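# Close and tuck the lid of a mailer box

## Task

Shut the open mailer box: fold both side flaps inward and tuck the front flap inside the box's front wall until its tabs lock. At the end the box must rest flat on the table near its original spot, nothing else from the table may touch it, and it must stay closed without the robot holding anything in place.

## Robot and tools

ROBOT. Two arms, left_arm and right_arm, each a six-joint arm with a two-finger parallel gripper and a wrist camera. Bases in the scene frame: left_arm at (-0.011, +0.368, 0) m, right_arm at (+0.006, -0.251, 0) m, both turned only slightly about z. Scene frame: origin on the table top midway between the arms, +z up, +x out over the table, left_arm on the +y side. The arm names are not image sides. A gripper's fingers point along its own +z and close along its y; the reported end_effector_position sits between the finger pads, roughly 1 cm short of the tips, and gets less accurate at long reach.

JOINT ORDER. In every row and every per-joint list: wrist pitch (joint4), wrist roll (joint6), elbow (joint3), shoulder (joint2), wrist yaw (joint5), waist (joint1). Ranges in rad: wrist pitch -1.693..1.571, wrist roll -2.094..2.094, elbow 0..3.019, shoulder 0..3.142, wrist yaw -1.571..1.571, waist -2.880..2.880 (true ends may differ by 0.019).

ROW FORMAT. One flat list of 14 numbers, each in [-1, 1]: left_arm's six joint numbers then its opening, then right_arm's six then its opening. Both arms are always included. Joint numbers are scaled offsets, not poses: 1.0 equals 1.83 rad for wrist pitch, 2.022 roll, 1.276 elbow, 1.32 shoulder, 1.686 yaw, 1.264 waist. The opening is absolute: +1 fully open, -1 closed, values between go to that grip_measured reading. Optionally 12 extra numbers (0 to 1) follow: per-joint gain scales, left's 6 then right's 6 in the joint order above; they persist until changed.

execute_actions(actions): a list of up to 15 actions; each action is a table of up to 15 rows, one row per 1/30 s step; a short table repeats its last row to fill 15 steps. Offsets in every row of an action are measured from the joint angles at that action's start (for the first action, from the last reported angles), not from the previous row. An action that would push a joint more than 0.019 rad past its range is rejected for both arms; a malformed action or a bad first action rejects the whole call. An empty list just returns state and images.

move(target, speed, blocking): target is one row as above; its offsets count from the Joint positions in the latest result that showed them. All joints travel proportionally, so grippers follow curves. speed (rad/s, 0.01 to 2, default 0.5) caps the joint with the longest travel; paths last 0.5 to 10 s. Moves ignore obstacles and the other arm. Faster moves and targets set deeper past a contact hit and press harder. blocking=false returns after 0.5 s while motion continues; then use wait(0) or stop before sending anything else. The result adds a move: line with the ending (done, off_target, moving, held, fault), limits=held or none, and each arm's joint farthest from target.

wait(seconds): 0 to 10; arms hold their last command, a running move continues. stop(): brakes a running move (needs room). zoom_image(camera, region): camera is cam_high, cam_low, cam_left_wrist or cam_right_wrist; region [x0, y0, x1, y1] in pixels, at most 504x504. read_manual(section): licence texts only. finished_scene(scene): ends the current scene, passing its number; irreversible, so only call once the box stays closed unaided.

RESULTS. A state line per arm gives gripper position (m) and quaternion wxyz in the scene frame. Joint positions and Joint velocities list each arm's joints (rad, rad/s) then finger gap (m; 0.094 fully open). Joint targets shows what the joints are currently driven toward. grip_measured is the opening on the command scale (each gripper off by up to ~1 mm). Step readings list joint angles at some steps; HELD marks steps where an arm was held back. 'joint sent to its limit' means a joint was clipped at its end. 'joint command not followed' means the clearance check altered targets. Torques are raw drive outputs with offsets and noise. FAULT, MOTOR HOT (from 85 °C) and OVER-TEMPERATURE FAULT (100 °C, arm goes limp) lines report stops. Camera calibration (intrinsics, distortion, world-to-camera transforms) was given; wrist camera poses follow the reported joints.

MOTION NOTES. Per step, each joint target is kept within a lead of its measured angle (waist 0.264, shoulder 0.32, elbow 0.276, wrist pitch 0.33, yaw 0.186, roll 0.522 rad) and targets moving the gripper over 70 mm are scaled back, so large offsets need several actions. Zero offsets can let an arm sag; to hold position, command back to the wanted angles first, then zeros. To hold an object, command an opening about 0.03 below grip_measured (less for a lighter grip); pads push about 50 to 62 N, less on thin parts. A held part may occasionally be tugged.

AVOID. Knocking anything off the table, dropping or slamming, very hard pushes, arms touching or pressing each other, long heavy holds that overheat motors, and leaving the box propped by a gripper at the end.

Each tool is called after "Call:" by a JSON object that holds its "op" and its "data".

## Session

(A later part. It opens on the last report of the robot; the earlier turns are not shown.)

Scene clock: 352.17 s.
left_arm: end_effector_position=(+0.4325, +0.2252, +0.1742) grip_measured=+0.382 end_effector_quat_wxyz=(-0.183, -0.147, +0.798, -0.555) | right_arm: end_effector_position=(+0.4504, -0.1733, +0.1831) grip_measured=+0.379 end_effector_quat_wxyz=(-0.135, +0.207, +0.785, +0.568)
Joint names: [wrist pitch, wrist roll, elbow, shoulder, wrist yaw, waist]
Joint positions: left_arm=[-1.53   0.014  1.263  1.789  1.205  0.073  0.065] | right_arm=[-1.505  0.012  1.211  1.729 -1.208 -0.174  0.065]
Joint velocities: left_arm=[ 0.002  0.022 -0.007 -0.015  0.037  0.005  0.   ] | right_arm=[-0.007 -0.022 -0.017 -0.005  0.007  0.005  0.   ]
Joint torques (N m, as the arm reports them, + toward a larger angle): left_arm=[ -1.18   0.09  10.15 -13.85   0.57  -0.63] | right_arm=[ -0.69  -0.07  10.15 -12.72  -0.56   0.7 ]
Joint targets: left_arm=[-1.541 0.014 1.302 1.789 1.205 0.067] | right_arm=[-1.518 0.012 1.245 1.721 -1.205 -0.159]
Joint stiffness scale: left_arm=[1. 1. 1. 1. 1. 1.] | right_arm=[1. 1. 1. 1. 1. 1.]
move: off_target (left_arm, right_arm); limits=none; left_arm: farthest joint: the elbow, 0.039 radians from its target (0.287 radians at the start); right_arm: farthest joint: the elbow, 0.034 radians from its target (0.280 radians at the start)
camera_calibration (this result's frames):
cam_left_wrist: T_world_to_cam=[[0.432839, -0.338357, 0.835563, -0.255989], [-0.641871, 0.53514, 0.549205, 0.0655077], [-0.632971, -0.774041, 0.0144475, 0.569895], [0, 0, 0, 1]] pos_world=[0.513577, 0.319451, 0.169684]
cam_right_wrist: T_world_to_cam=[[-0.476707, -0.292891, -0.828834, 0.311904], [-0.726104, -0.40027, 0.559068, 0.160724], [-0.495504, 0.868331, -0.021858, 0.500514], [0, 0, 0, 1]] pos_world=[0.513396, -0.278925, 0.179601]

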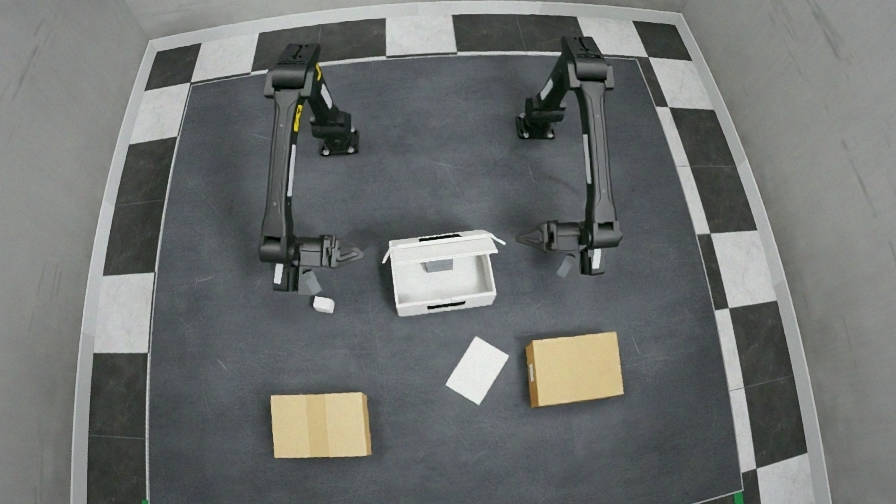

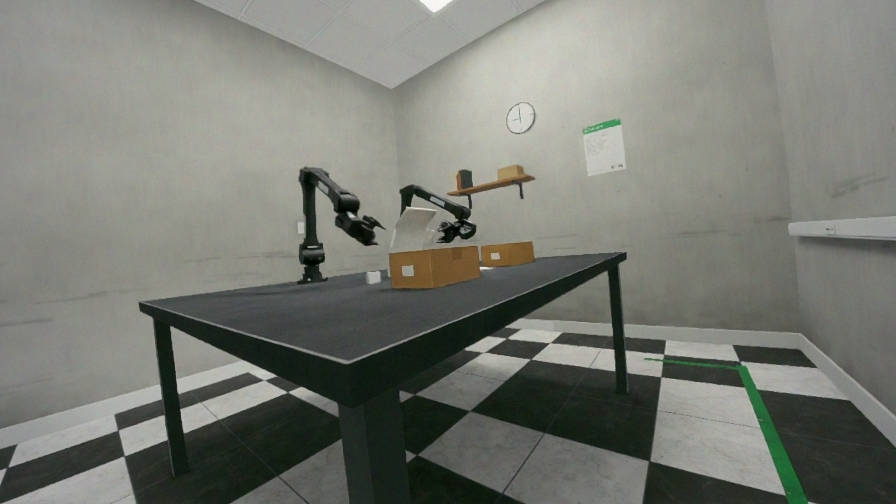

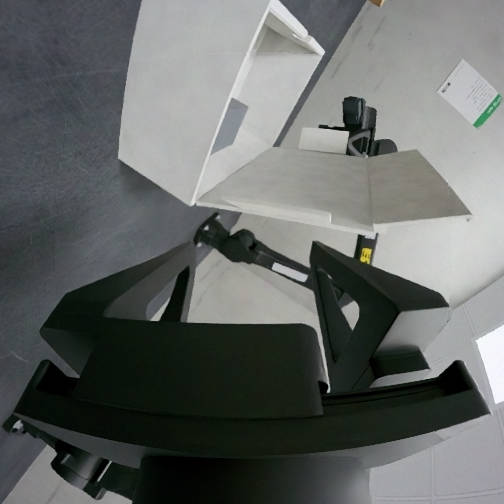

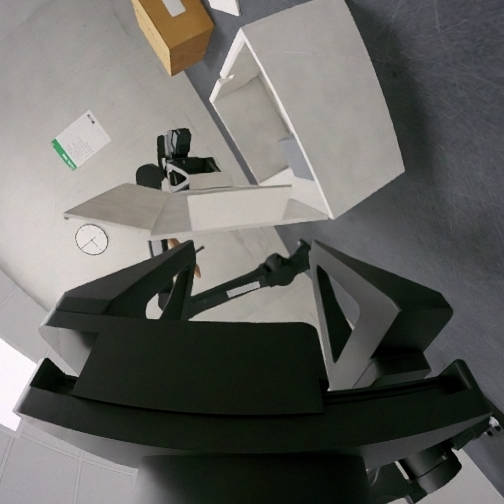

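Go to start poses with lag compensation.

Call:
{"op": "move", "data": {"target": [-0.02,0,0.075,-0.042,0,-0.05,0.38, -0.025,0,0.063,-0.016,0,0.048,0.38], "speed": 0.15}}

Scene clock: 373.27 s.
left_arm: end_effector_position=(+0.4353, +0.1989, +0.2045) grip_measured=+0.382 end_effector_quat_wxyz=(-0.175, -0.106, +0.807, -0.553) | right_arm: end_effector_position=(+0.4550, -0.1531, +0.2029) grip_measured=+0.379 end_effector_quat_wxyz=(-0.138, +0.181, +0.793, +0.565)
Joint names: [wrist pitch, wrist roll, elbow, shoulder, wrist yaw, waist]
Joint positions: left_arm=[-1.558  0.014  1.321  1.759  1.205  0.014  0.065] | right_arm=[-1.538  0.012  1.257  1.717 -1.208 -0.126  0.065]
Joint velocities: left_arm=[-0.017 -0.007 -0.002  0.005 -0.022  0.005 -0.001] | right_arm=[-0.012  0.007 -0.017 -0.015  0.007  0.005 -0.   ]
Joint torques (N m, as the arm reports them, + toward a larger angle): left_arm=[ -1.07   0.1   10.47 -15.74   0.59  -0.26] | right_arm=[ -0.46  -0.06  10.32 -13.12  -0.69   1.09]
Joint targets: left_arm=[-1.567 0.014 1.359 1.733 1.205 0.010] | right_arm=[-1.550 0.012 1.291 1.708 -1.208 -0.113]
Joint stiffness scale: left_arm=[1. 1. 1. 1. 1. 1.] | right_arm=[1. 1. 1. 1. 1. 1.]
move: off_target (left_arm, right_arm); limits=none; left_arm: farthest joint: the elbow, 0.038 radians from its target (0.095 radians at the start); right_arm: farthest joint: the elbow, 0.035 radians from its target (0.080 radians at the start)
camera_calibration (this result's frames):
cam_left_wrist: T_world_to_cam=[[0.361193, -0.362568, 0.859118, -0.260209], [-0.640665, 0.572952, 0.51115, 0.0645495], [-0.67756, -0.735031, -0.0253378, 0.570638], [0, 0, 0, 1]] pos_world=[0.521982, 0.28811, 0.205014]
cam_right_wrist: T_world_to_cam=[[-0.440858, -0.318627, -0.839119, 0.318232], [-0.719807, -0.432987, 0.542586, 0.156563], [-0.536211, 0.843207, -0.0384645, 0.503788], [0, 0, 0, 1]] pos_world=[0.523127, -0.25561, 0.201464]

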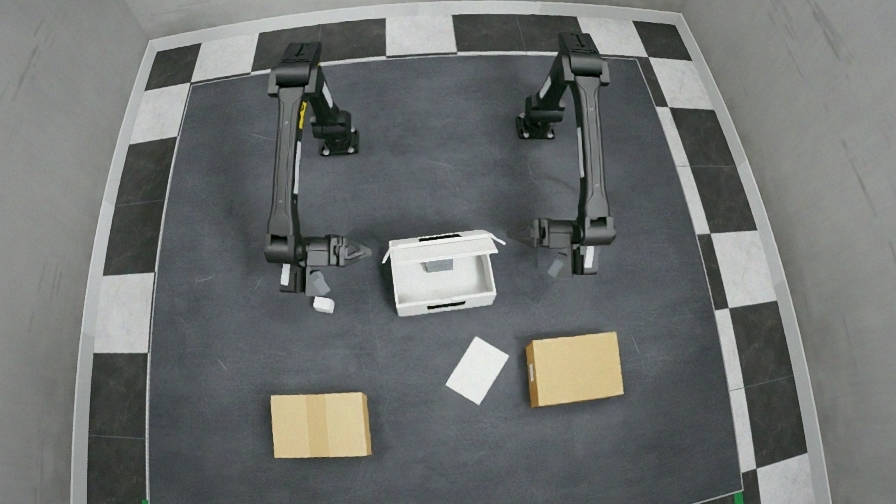

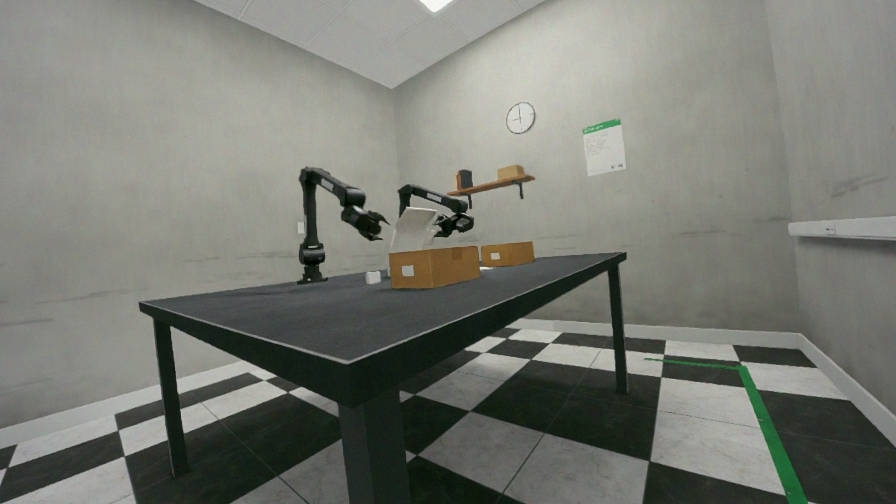

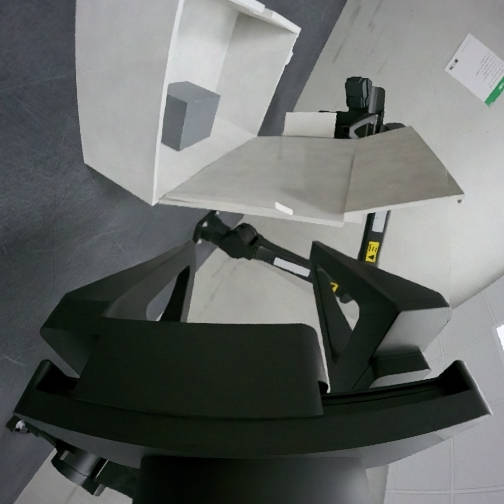

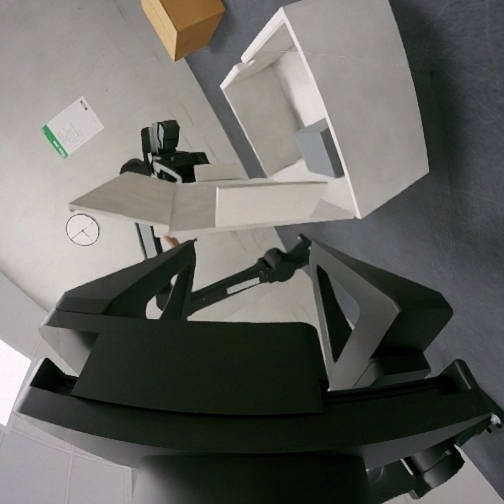

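Call:
{"op": "move", "data": {"target": [-0.012,0,0.072,0.04,0,-0.068,0.38, -0.01,0,0.055,0.027,0,0.077,0.38], "speed": 0.08}}

Scene clock: 393.40 s.
left_arm: end_effector_position=(+0.4359, +0.1654, +0.2054) grip_measured=+0.382 end_effector_quat_wxyz=(-0.194, -0.076, +0.811, -0.547) | right_arm: end_effector_position=(+0.4553, -0.1159, +0.2035) grip_measured=+0.379 end_effector_quat_wxyz=(-0.160, +0.146, +0.800, +0.559)
Joint names: [wrist pitch, wrist roll, elbow, shoulder, wrist yaw, waist]
Joint positions: left_arm=[-1.571  0.014  1.369  1.79   1.204 -0.059  0.065] | right_arm=[-1.543  0.012  1.289  1.739 -1.208 -0.04   0.065]
Joint velocities: left_arm=[-0.002 -0.022  0.002  0.005 -0.022 -0.015 -0.001] | right_arm=[ 0.002  0.022 -0.027 -0.015 -0.007  0.005 -0.001]
Joint torques (N m, as the arm reports them, + toward a larger angle): left_arm=[ -1.06   0.1   11.08 -12.54   0.6   -0.98] | right_arm=[ -0.62  -0.1   10.71 -11.64  -0.69   0.32]
Joint targets: left_arm=[-1.580 0.014 1.413 1.812 1.204 -0.072] | right_arm=[-1.556 0.012 1.327 1.753 -1.208 -0.028]
Joint stiffness scale: left_arm=[1. 1. 1. 1. 1. 1.] | right_arm=[1. 1. 1. 1. 1. 1.]
move: off_target (left_arm, right_arm); limits=none; left_arm: farthest joint: the elbow, 0.044 radians from its target (0.092 radians at the start); right_arm: farthest joint: the elbow, 0.038 radians from its target (0.071 radians at the start)
camera_calibration (this result's frames):
cam_left_wrist: T_world_to_cam=[[0.330339, -0.388077, 0.860391, -0.255971], [-0.598877, 0.618394, 0.508857, 0.0583707], [-0.729536, -0.683364, -0.0281305, 0.561131], [0, 0, 0, 1]] pos_world=[0.52888, 0.248024, 0.206318]
cam_right_wrist: T_world_to_cam=[[-0.408031, -0.355166, -0.841052, 0.311974], [-0.683093, -0.492431, 0.539347, 0.149603], [-0.605718, 0.794587, -0.0416841, 0.49929], [0, 0, 0, 1]] pos_world=[0.531917, -0.212258, 0.202511]

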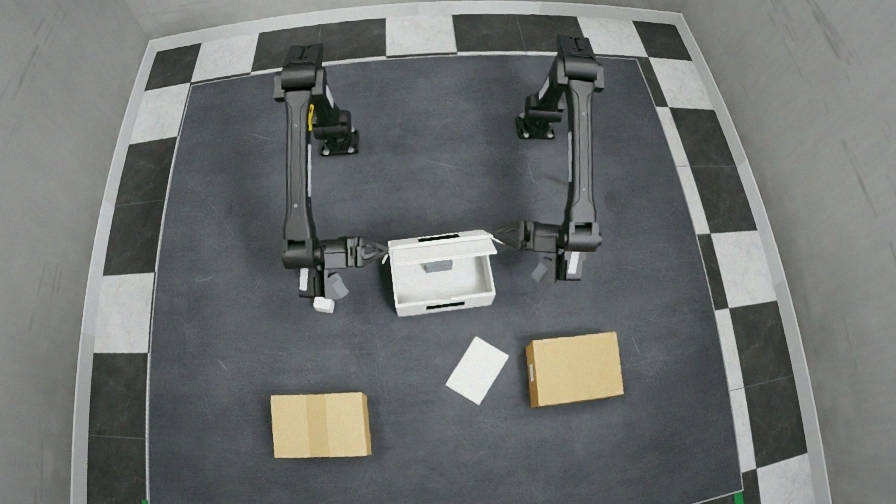

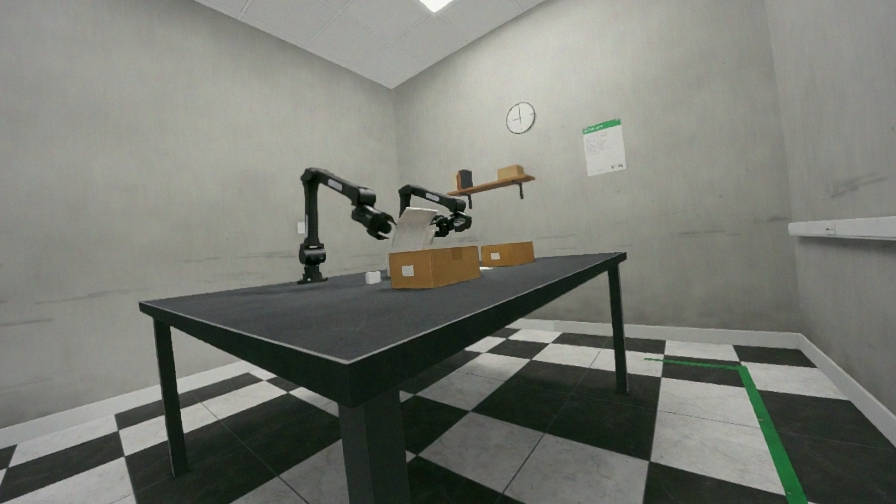

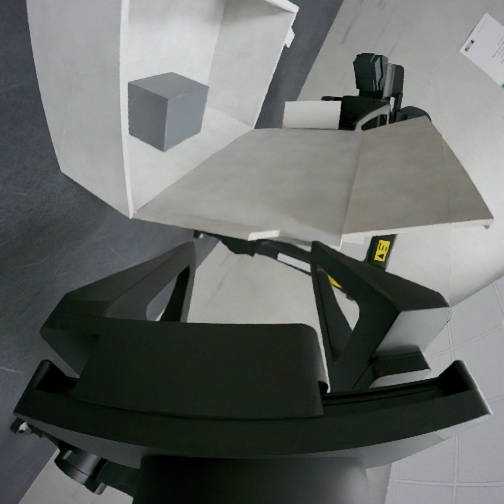

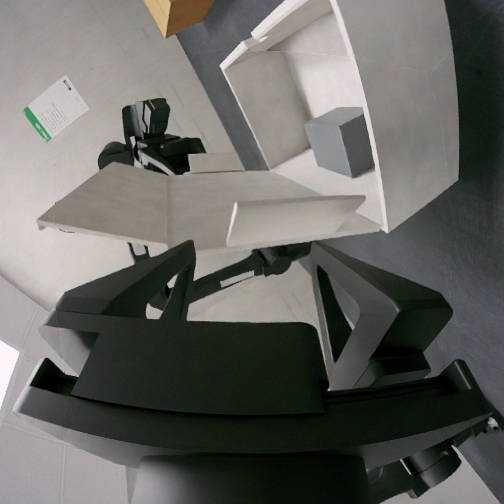

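Call:
{"op": "zoom_image", "data": {"camera": "cam_high", "region": [340, 200, 550, 300]}}

Region (340, 200, 550, 300) of cam_high's 896x504 image, scaled by 2.400, with more detail than that image has; it fills the top 240 rows of this view, and the rest is white.

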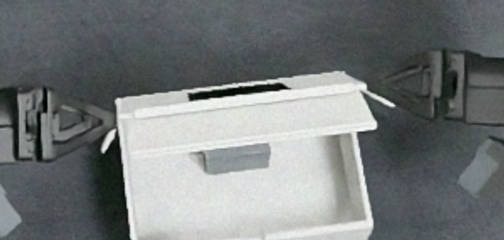

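Call:
{"op": "move", "data": {"target": [-0.013,0,0.082,0.045,0,-0.033,0.38, -0.005,0,0.035,0.012,0,0.03,0.38], "speed": 0.08}}

Call:
{"op": "zoom_image", "data": {"camera": "cam_high", "region": [340, 200, 550, 300]}}

Scene clock: 412.63 s.
left_arm: end_effector_position=(+0.4504, +0.1628, +0.2033) grip_measured=+0.381 end_effector_quat_wxyz=(-0.196, -0.074, +0.813, -0.544) | right_arm: end_effector_position=(+0.4563, -0.1145, +0.2020) grip_measured=+0.379 end_effector_quat_wxyz=(-0.162, +0.145, +0.801, +0.557)
Joint names: [wrist pitch, wrist roll, elbow, shoulder, wrist yaw, waist]
Joint positions: left_arm=[-1.587  0.014  1.422  1.83   1.198 -0.063  0.065] | right_arm=[-1.543  0.012  1.294  1.744 -1.205 -0.037  0.065]
Joint velocities: left_arm=[-0.007 -0.007 -0.007  0.005  0.022 -0.015 -0.001] | right_arm=[-0.002  0.022  0.002 -0.005 -0.022 -0.005 -0.   ]
Joint torques (N m, as the arm reports them, + toward a larger angle): left_arm=[ -0.93   0.1   11.73 -13.32   0.88  -3.26] | right_arm=[ -0.25  -0.08  10.93 -11.97  -0.82   2.45]
Joint targets: left_arm=[-1.594 0.014 1.473 1.849 1.204 -0.101] | right_arm=[-1.553 0.012 1.334 1.754 -1.208 -0.002]
Joint stiffness scale: left_arm=[1. 1. 1. 1. 1. 1.] | right_arm=[1. 1. 1. 1. 1. 1.]
move: off_target (left_arm, right_arm); limits=none; left_arm: farthest joint: the elbow, 0.052 radians from its target (0.105 radians at the start); right_arm: farthest joint: the elbow, 0.040 radians from its target (0.045 radians at the start)
camera_calibration (this result's frames):
cam_left_wrist: T_world_to_cam=[[0.330088, -0.39539, 0.857152, -0.257957], [-0.593834, 0.61887, 0.514159, 0.0663426], [-0.733759, -0.678724, -0.0305147, 0.571542], [0, 0, 0, 1]] pos_world=[0.543919, 0.244868, 0.204438]
cam_right_wrist: T_world_to_cam=[[-0.407266, -0.35987, -0.839421, 0.31033], [-0.679808, -0.494334, 0.541753, 0.149624], [-0.609915, 0.791282, -0.0433173, 0.500553], [0, 0, 0, 1]] pos_world=[0.533397, -0.210436, 0.201121]

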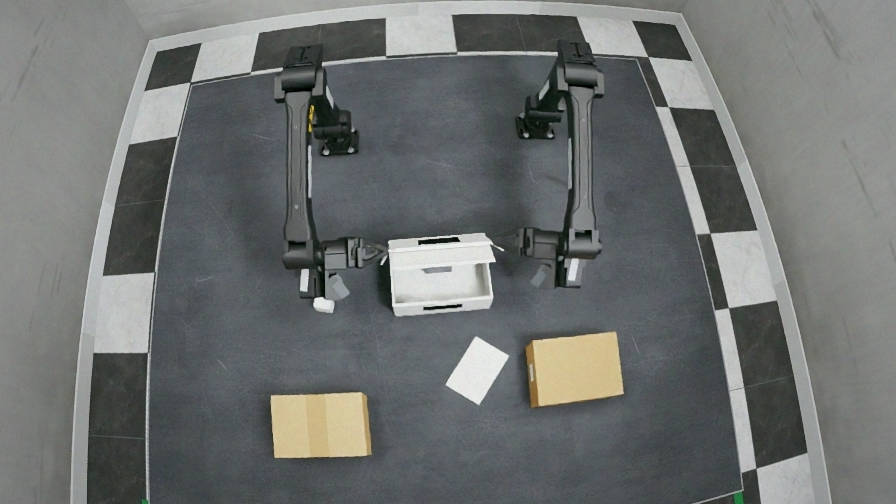

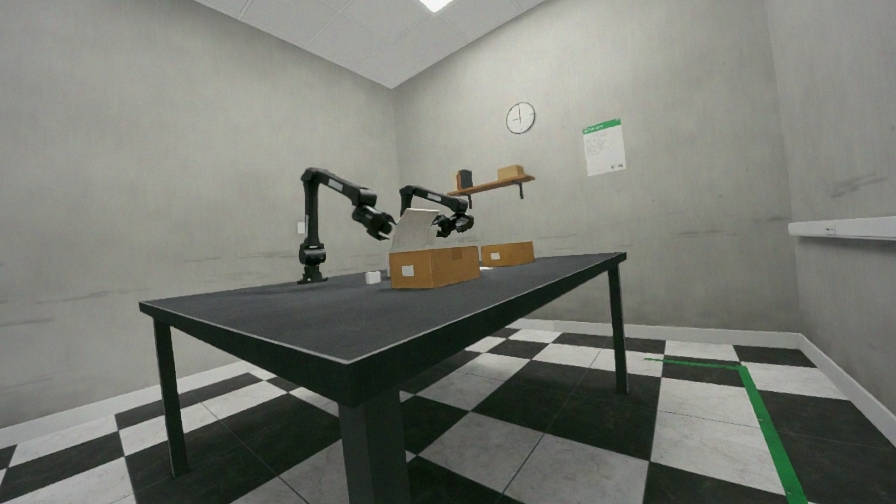

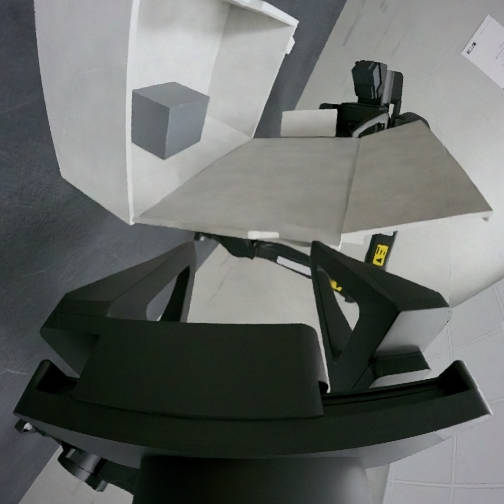

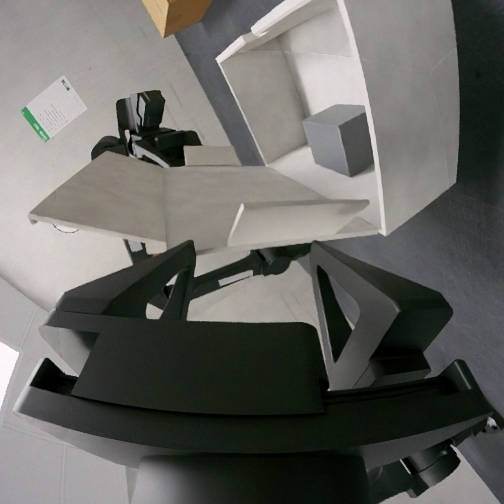

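Region (340, 200, 550, 300) of cam_high's 896x504 image, scaled by 2.400, with more detail than that image has; it fills the top 240 rows of this view, and the rest is white.

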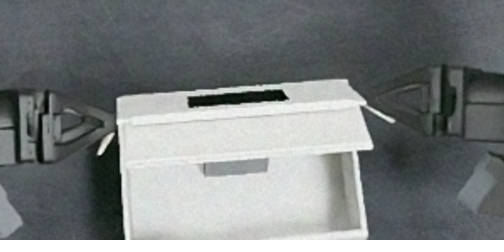

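Call:
{"op": "move", "data": {"target": [0,0,0.035,-0.01,0,0.055,0.38, 0,0,0.03,0,0,-0.06,0.38], "speed": 0.15}}

Call:
{"op": "move", "data": {"target": [-0.008,0,0.05,0.028,0,0,0.38, -0.011,0,0.06,0.033,0,0,0.38], "speed": 0.15}}

Call:
{"op": "zoom_image", "data": {"camera": "cam_high", "region": [340, 200, 550, 300]}}

Scene clock: 427.70 s.
left_arm: end_effector_position=(+0.4641, +0.1959, +0.2036) grip_measured=+0.381 end_effector_quat_wxyz=(-0.176, -0.102, +0.810, -0.550) | right_arm: end_effector_position=(+0.4645, -0.1452, +0.2018) grip_measured=+0.379 end_effector_quat_wxyz=(-0.143, +0.172, +0.796, +0.562)
Joint names: [wrist pitch, wrist roll, elbow, shoulder, wrist yaw, waist]
Joint positions: left_arm=[-1.587  0.014  1.424  1.83   1.197  0.008  0.065] | right_arm=[-1.543  0.012  1.294  1.744 -1.204 -0.104  0.065]
Joint velocities: left_arm=[-0.002 -0.066 -0.002  0.005  0.051 -0.015 -0.001] | right_arm=[ 0.012 -0.037 -0.007 -0.015 -0.022 -0.005 -0.   ]
Joint torques (N m, as the arm reports them, + toward a larger angle): left_arm=[ -0.59   0.1   11.05 -15.93   0.63  -0.09] | right_arm=[ -0.01  -0.11  10.53 -13.22  -0.69  -0.98]
Joint targets: left_arm=[-1.587 0.014 1.467 1.817 1.198 0.007] | right_arm=[-1.543 0.012 1.332 1.744 -1.204 -0.112]
Joint stiffness scale: left_arm=[1. 1. 1. 1. 1. 1.] | right_arm=[1. 1. 1. 1. 1. 1.]
move: off_target (left_arm, right_arm); limits=none; left_arm: farthest joint: the elbow, 0.043 radians from its target (0.045 radians at the start); right_arm: farthest joint: the elbow, 0.039 radians from its target (0.039 radians at the start)
camera_calibration (this result's frames):
cam_left_wrist: T_world_to_cam=[[0.355708, -0.371806, 0.857457, -0.266257], [-0.636608, 0.575318, 0.513557, 0.0823311], [-0.684253, -0.72854, -0.0320495, 0.591158], [0, 0, 0, 1]] pos_world=[0.551624, 0.284319, 0.204969]
cam_right_wrist: T_world_to_cam=[[-0.430584, -0.332287, -0.839156, 0.317285], [-0.711426, -0.447189, 0.54212, 0.161499], [-0.555401, 0.830426, -0.0438448, 0.510294], [0, 0, 0, 1]] pos_world=[0.53493, -0.246111, 0.201073]

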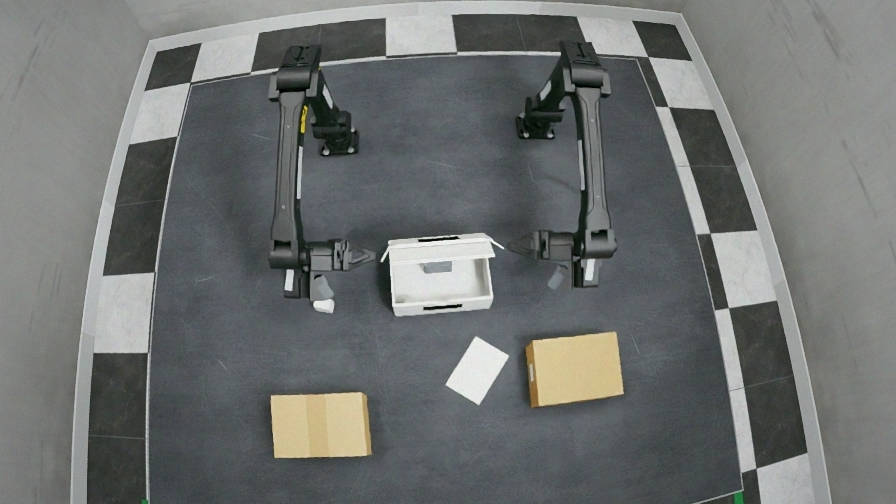

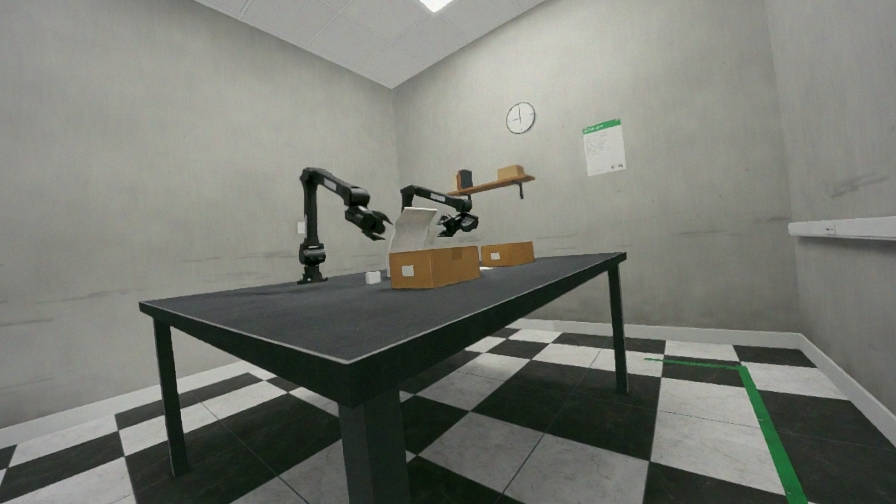

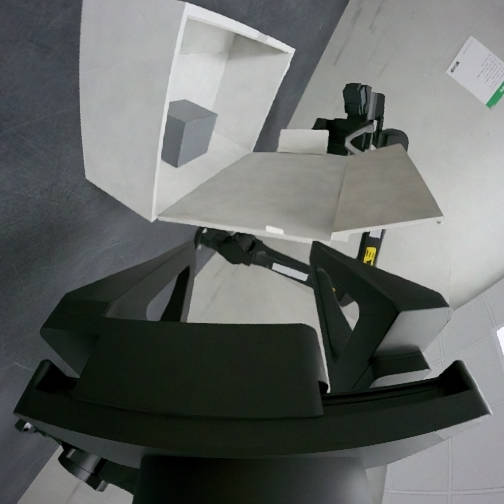

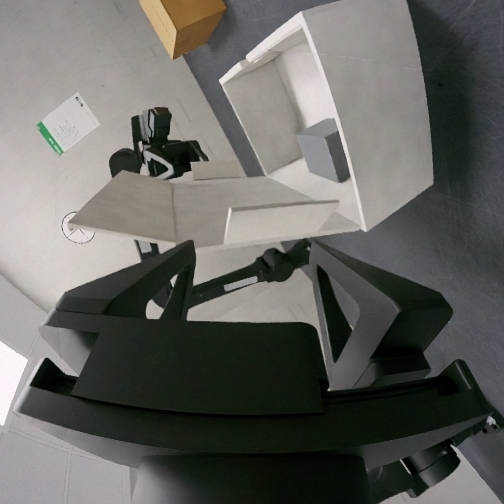

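Scene clock: 428.53 s.
left_arm: end_effector_position=(+0.4705, +0.1958, +0.2028) grip_measured=+0.381 end_effector_quat_wxyz=(-0.176, -0.102, +0.810, -0.550) | right_arm: end_effector_position=(+0.4771, -0.1467, +0.2004) grip_measured=+0.379 end_effector_quat_wxyz=(-0.143, +0.171, +0.796, +0.562)
Joint names: [wrist pitch, wrist roll, elbow, shoulder, wrist yaw, waist]
Joint positions: left_arm=[-1.591  0.014  1.445  1.846  1.197  0.008  0.065] | right_arm=[-1.551  0.012  1.333  1.776 -1.204 -0.104  0.065]
Joint velocities: left_arm=[ 0.002 -0.051 -0.012 -0.015 -0.051  0.015 -0.001] | right_arm=[-0.017 -0.051 -0.017 -0.005 -0.037  0.005 -0.001]
Joint torques (N m, as the arm reports them, + toward a larger angle): left_arm=[ -1.09   0.1   11.1  -13.6    0.59  -0.05] | right_arm=[ -0.48  -0.11  10.47 -12.3   -0.72   0.49]
Joint targets: left_arm=[-1.602 0.014 1.487 1.867 1.197 0.008] | right_arm=[-1.563 0.012 1.370 1.788 -1.204 -0.104]
Joint stiffness scale: left_arm=[1. 1. 1. 1. 1. 1.] | right_arm=[1. 1. 1. 1. 1. 1.]
move: off_target (left_arm, right_arm); limits=none; left_arm: farthest joint: the elbow, 0.043 radians from its target (0.064 radians at the start); right_arm: farthest joint: the elbow, 0.037 radians from its target (0.077 radians at the start)
camera_calibration (this result's frames):
cam_left_wrist: T_world_to_cam=[[0.354727, -0.371782, 0.857874, -0.267545], [-0.637195, 0.575332, 0.512812, 0.0873023], [-0.684216, -0.728541, -0.0328119, 0.595518], [0, 0, 0, 1]] pos_world=[0.557997, 0.284163, 0.20429]
cam_right_wrist: T_world_to_cam=[[-0.42963, -0.332401, -0.839599, 0.320602], [-0.712042, -0.447116, 0.541373, 0.171093], [-0.555351, 0.83042, -0.0445892, 0.518653], [0, 0, 0, 1]] pos_world=[0.5476, -0.247633, 0.199678]

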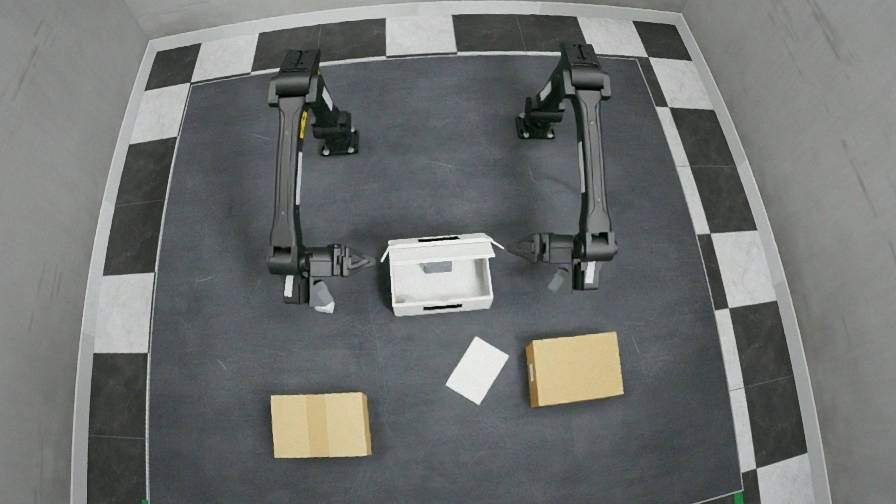

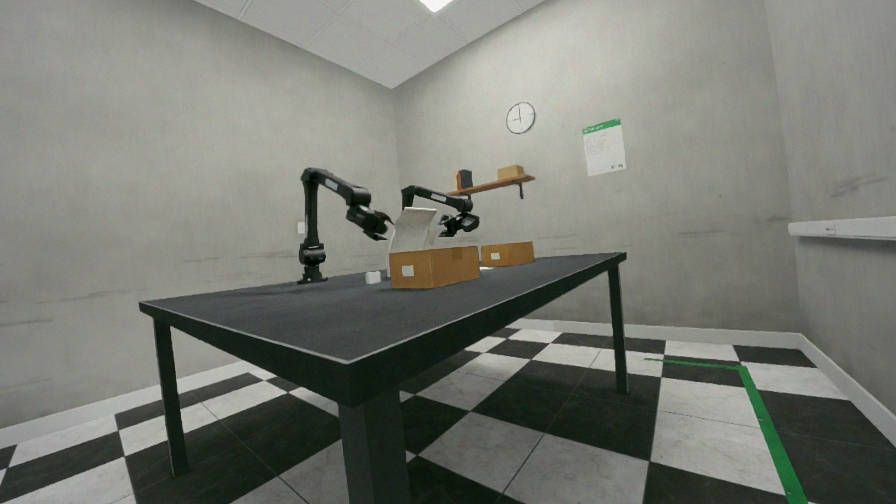

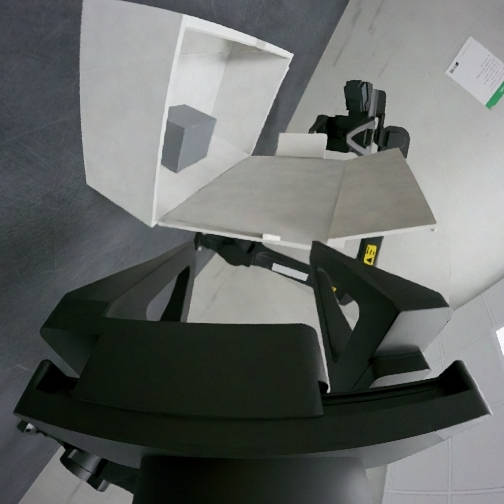

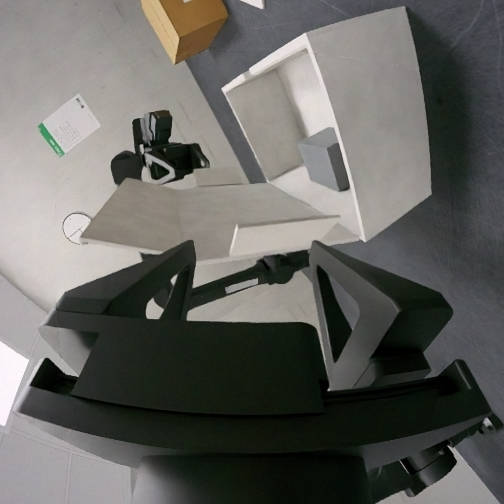

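Region (340, 200, 550, 300) of cam_high's 896x504 image, scaled by 2.400, with more detail than that image has; it fills the top 240 rows of this view, and the rest is white.

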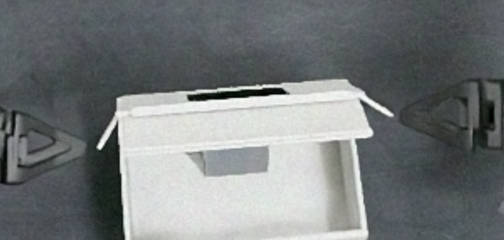

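Call:
{"op": "move", "data": {"target": [-0.008,0,0.055,0.025,0,-0.085,0.38, -0.004,0,0.03,0.005,0,0.085,0.38], "speed": 0.08}}

Call:
{"op": "zoom_image", "data": {"camera": "cam_high", "region": [340, 200, 550, 300]}}

Scene clock: 439.47 s.
left_arm: end_effector_position=(+0.4626, +0.1614, +0.2024) grip_measured=+0.381 end_effector_quat_wxyz=(-0.194, -0.071, +0.816, -0.540) | right_arm: end_effector_position=(+0.4675, -0.1105, +0.2001) grip_measured=+0.379 end_effector_quat_wxyz=(-0.164, +0.140, +0.803, +0.556)
Joint names: [wrist pitch, wrist roll, elbow, shoulder, wrist yaw, waist]
Joint positions: left_arm=[-1.597  0.014  1.467  1.858  1.188 -0.065  0.065] | right_arm=[-1.551  0.012  1.333  1.776 -1.202 -0.026  0.065]
Joint velocities: left_arm=[-0.002 -0.022  0.002  0.005  0.007 -0.005 -0.001] | right_arm=[ 0.002  0.022 -0.007  0.005  0.007 -0.015 -0.001]
Joint torques (N m, as the arm reports them, + toward a larger angle): left_arm=[ -1.03   0.1   11.52 -13.73   0.99  -2.95] | right_arm=[ -0.39  -0.07  10.68 -13.16  -0.75   1.22]
Joint targets: left_arm=[-1.606 0.014 1.515 1.878 1.197 -0.100] | right_arm=[-1.558 0.012 1.372 1.782 -1.204 0.003]
Joint stiffness scale: left_arm=[1. 1. 1. 1. 1. 1.] | right_arm=[1. 1. 1. 1. 1. 1.]
move: off_target (left_arm, right_arm); limits=none; left_arm: farthest joint: the elbow, 0.048 radians from its target (0.071 radians at the start); right_arm: farthest joint: the elbow, 0.038 radians from its target (0.038 radians at the start)
camera_calibration (this result's frames):
cam_left_wrist: T_world_to_cam=[[0.321105, -0.404487, 0.856319, -0.256026], [-0.594111, 0.618113, 0.51475, 0.07505], [-0.737512, -0.674038, -0.0418311, 0.582717], [0, 0, 0, 1]] pos_world=[0.55656, 0.242825, 0.204983]
cam_right_wrist: T_world_to_cam=[[-0.402308, -0.366215, -0.839068, 0.31168], [-0.674782, -0.500787, 0.542109, 0.157022], [-0.618722, 0.784283, -0.0456444, 0.507955], [0, 0, 0, 1]] pos_world=[0.54563, -0.205604, 0.199583]

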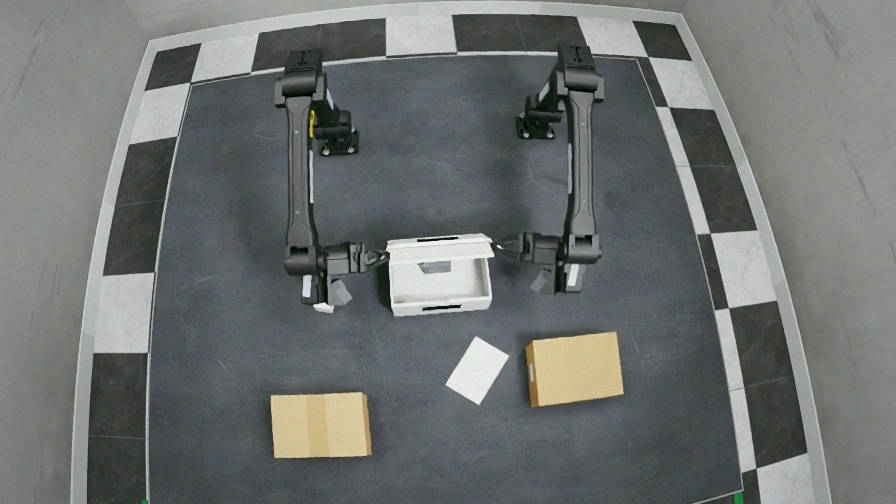

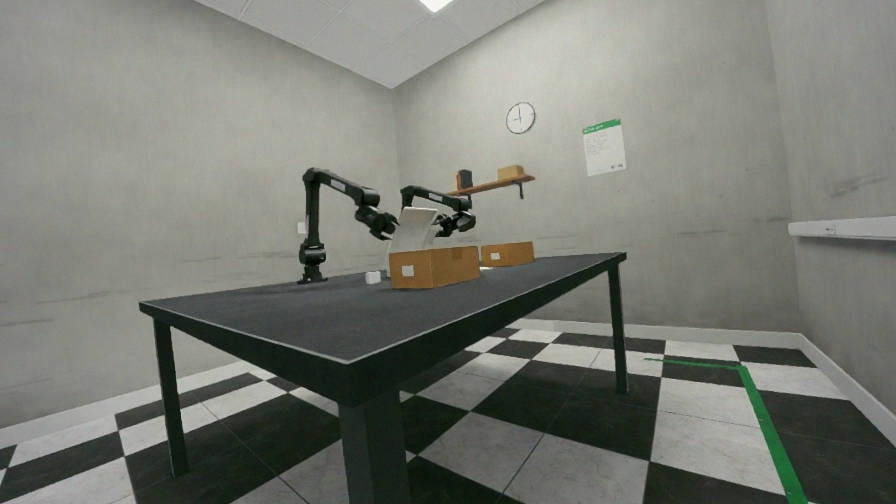

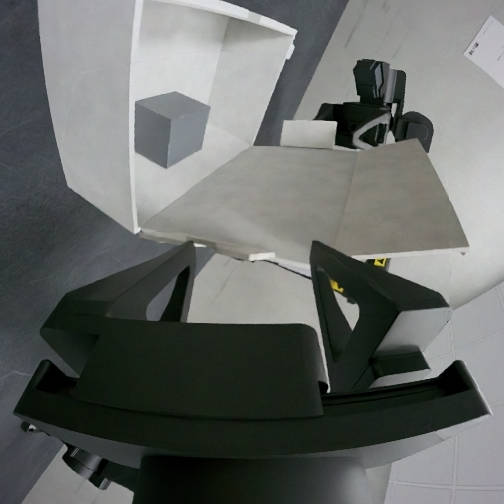

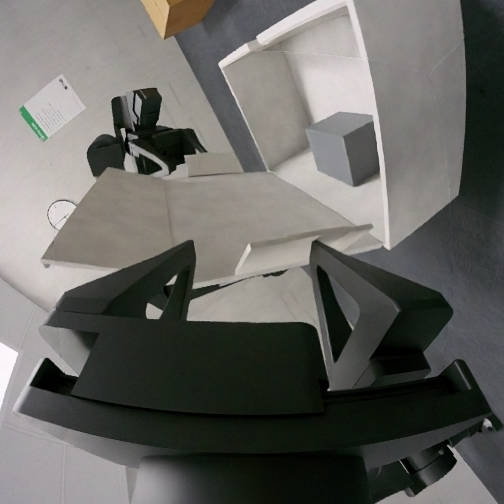

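Region (340, 200, 550, 300) of cam_high's 896x504 image, scaled by 2.400, with more detail than that image has; it fills the top 240 rows of this view, and the rest is white.

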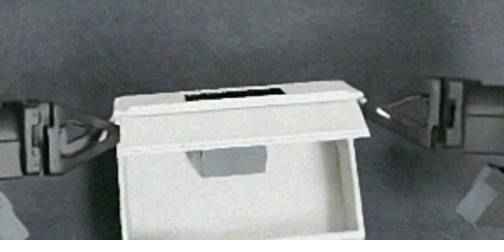

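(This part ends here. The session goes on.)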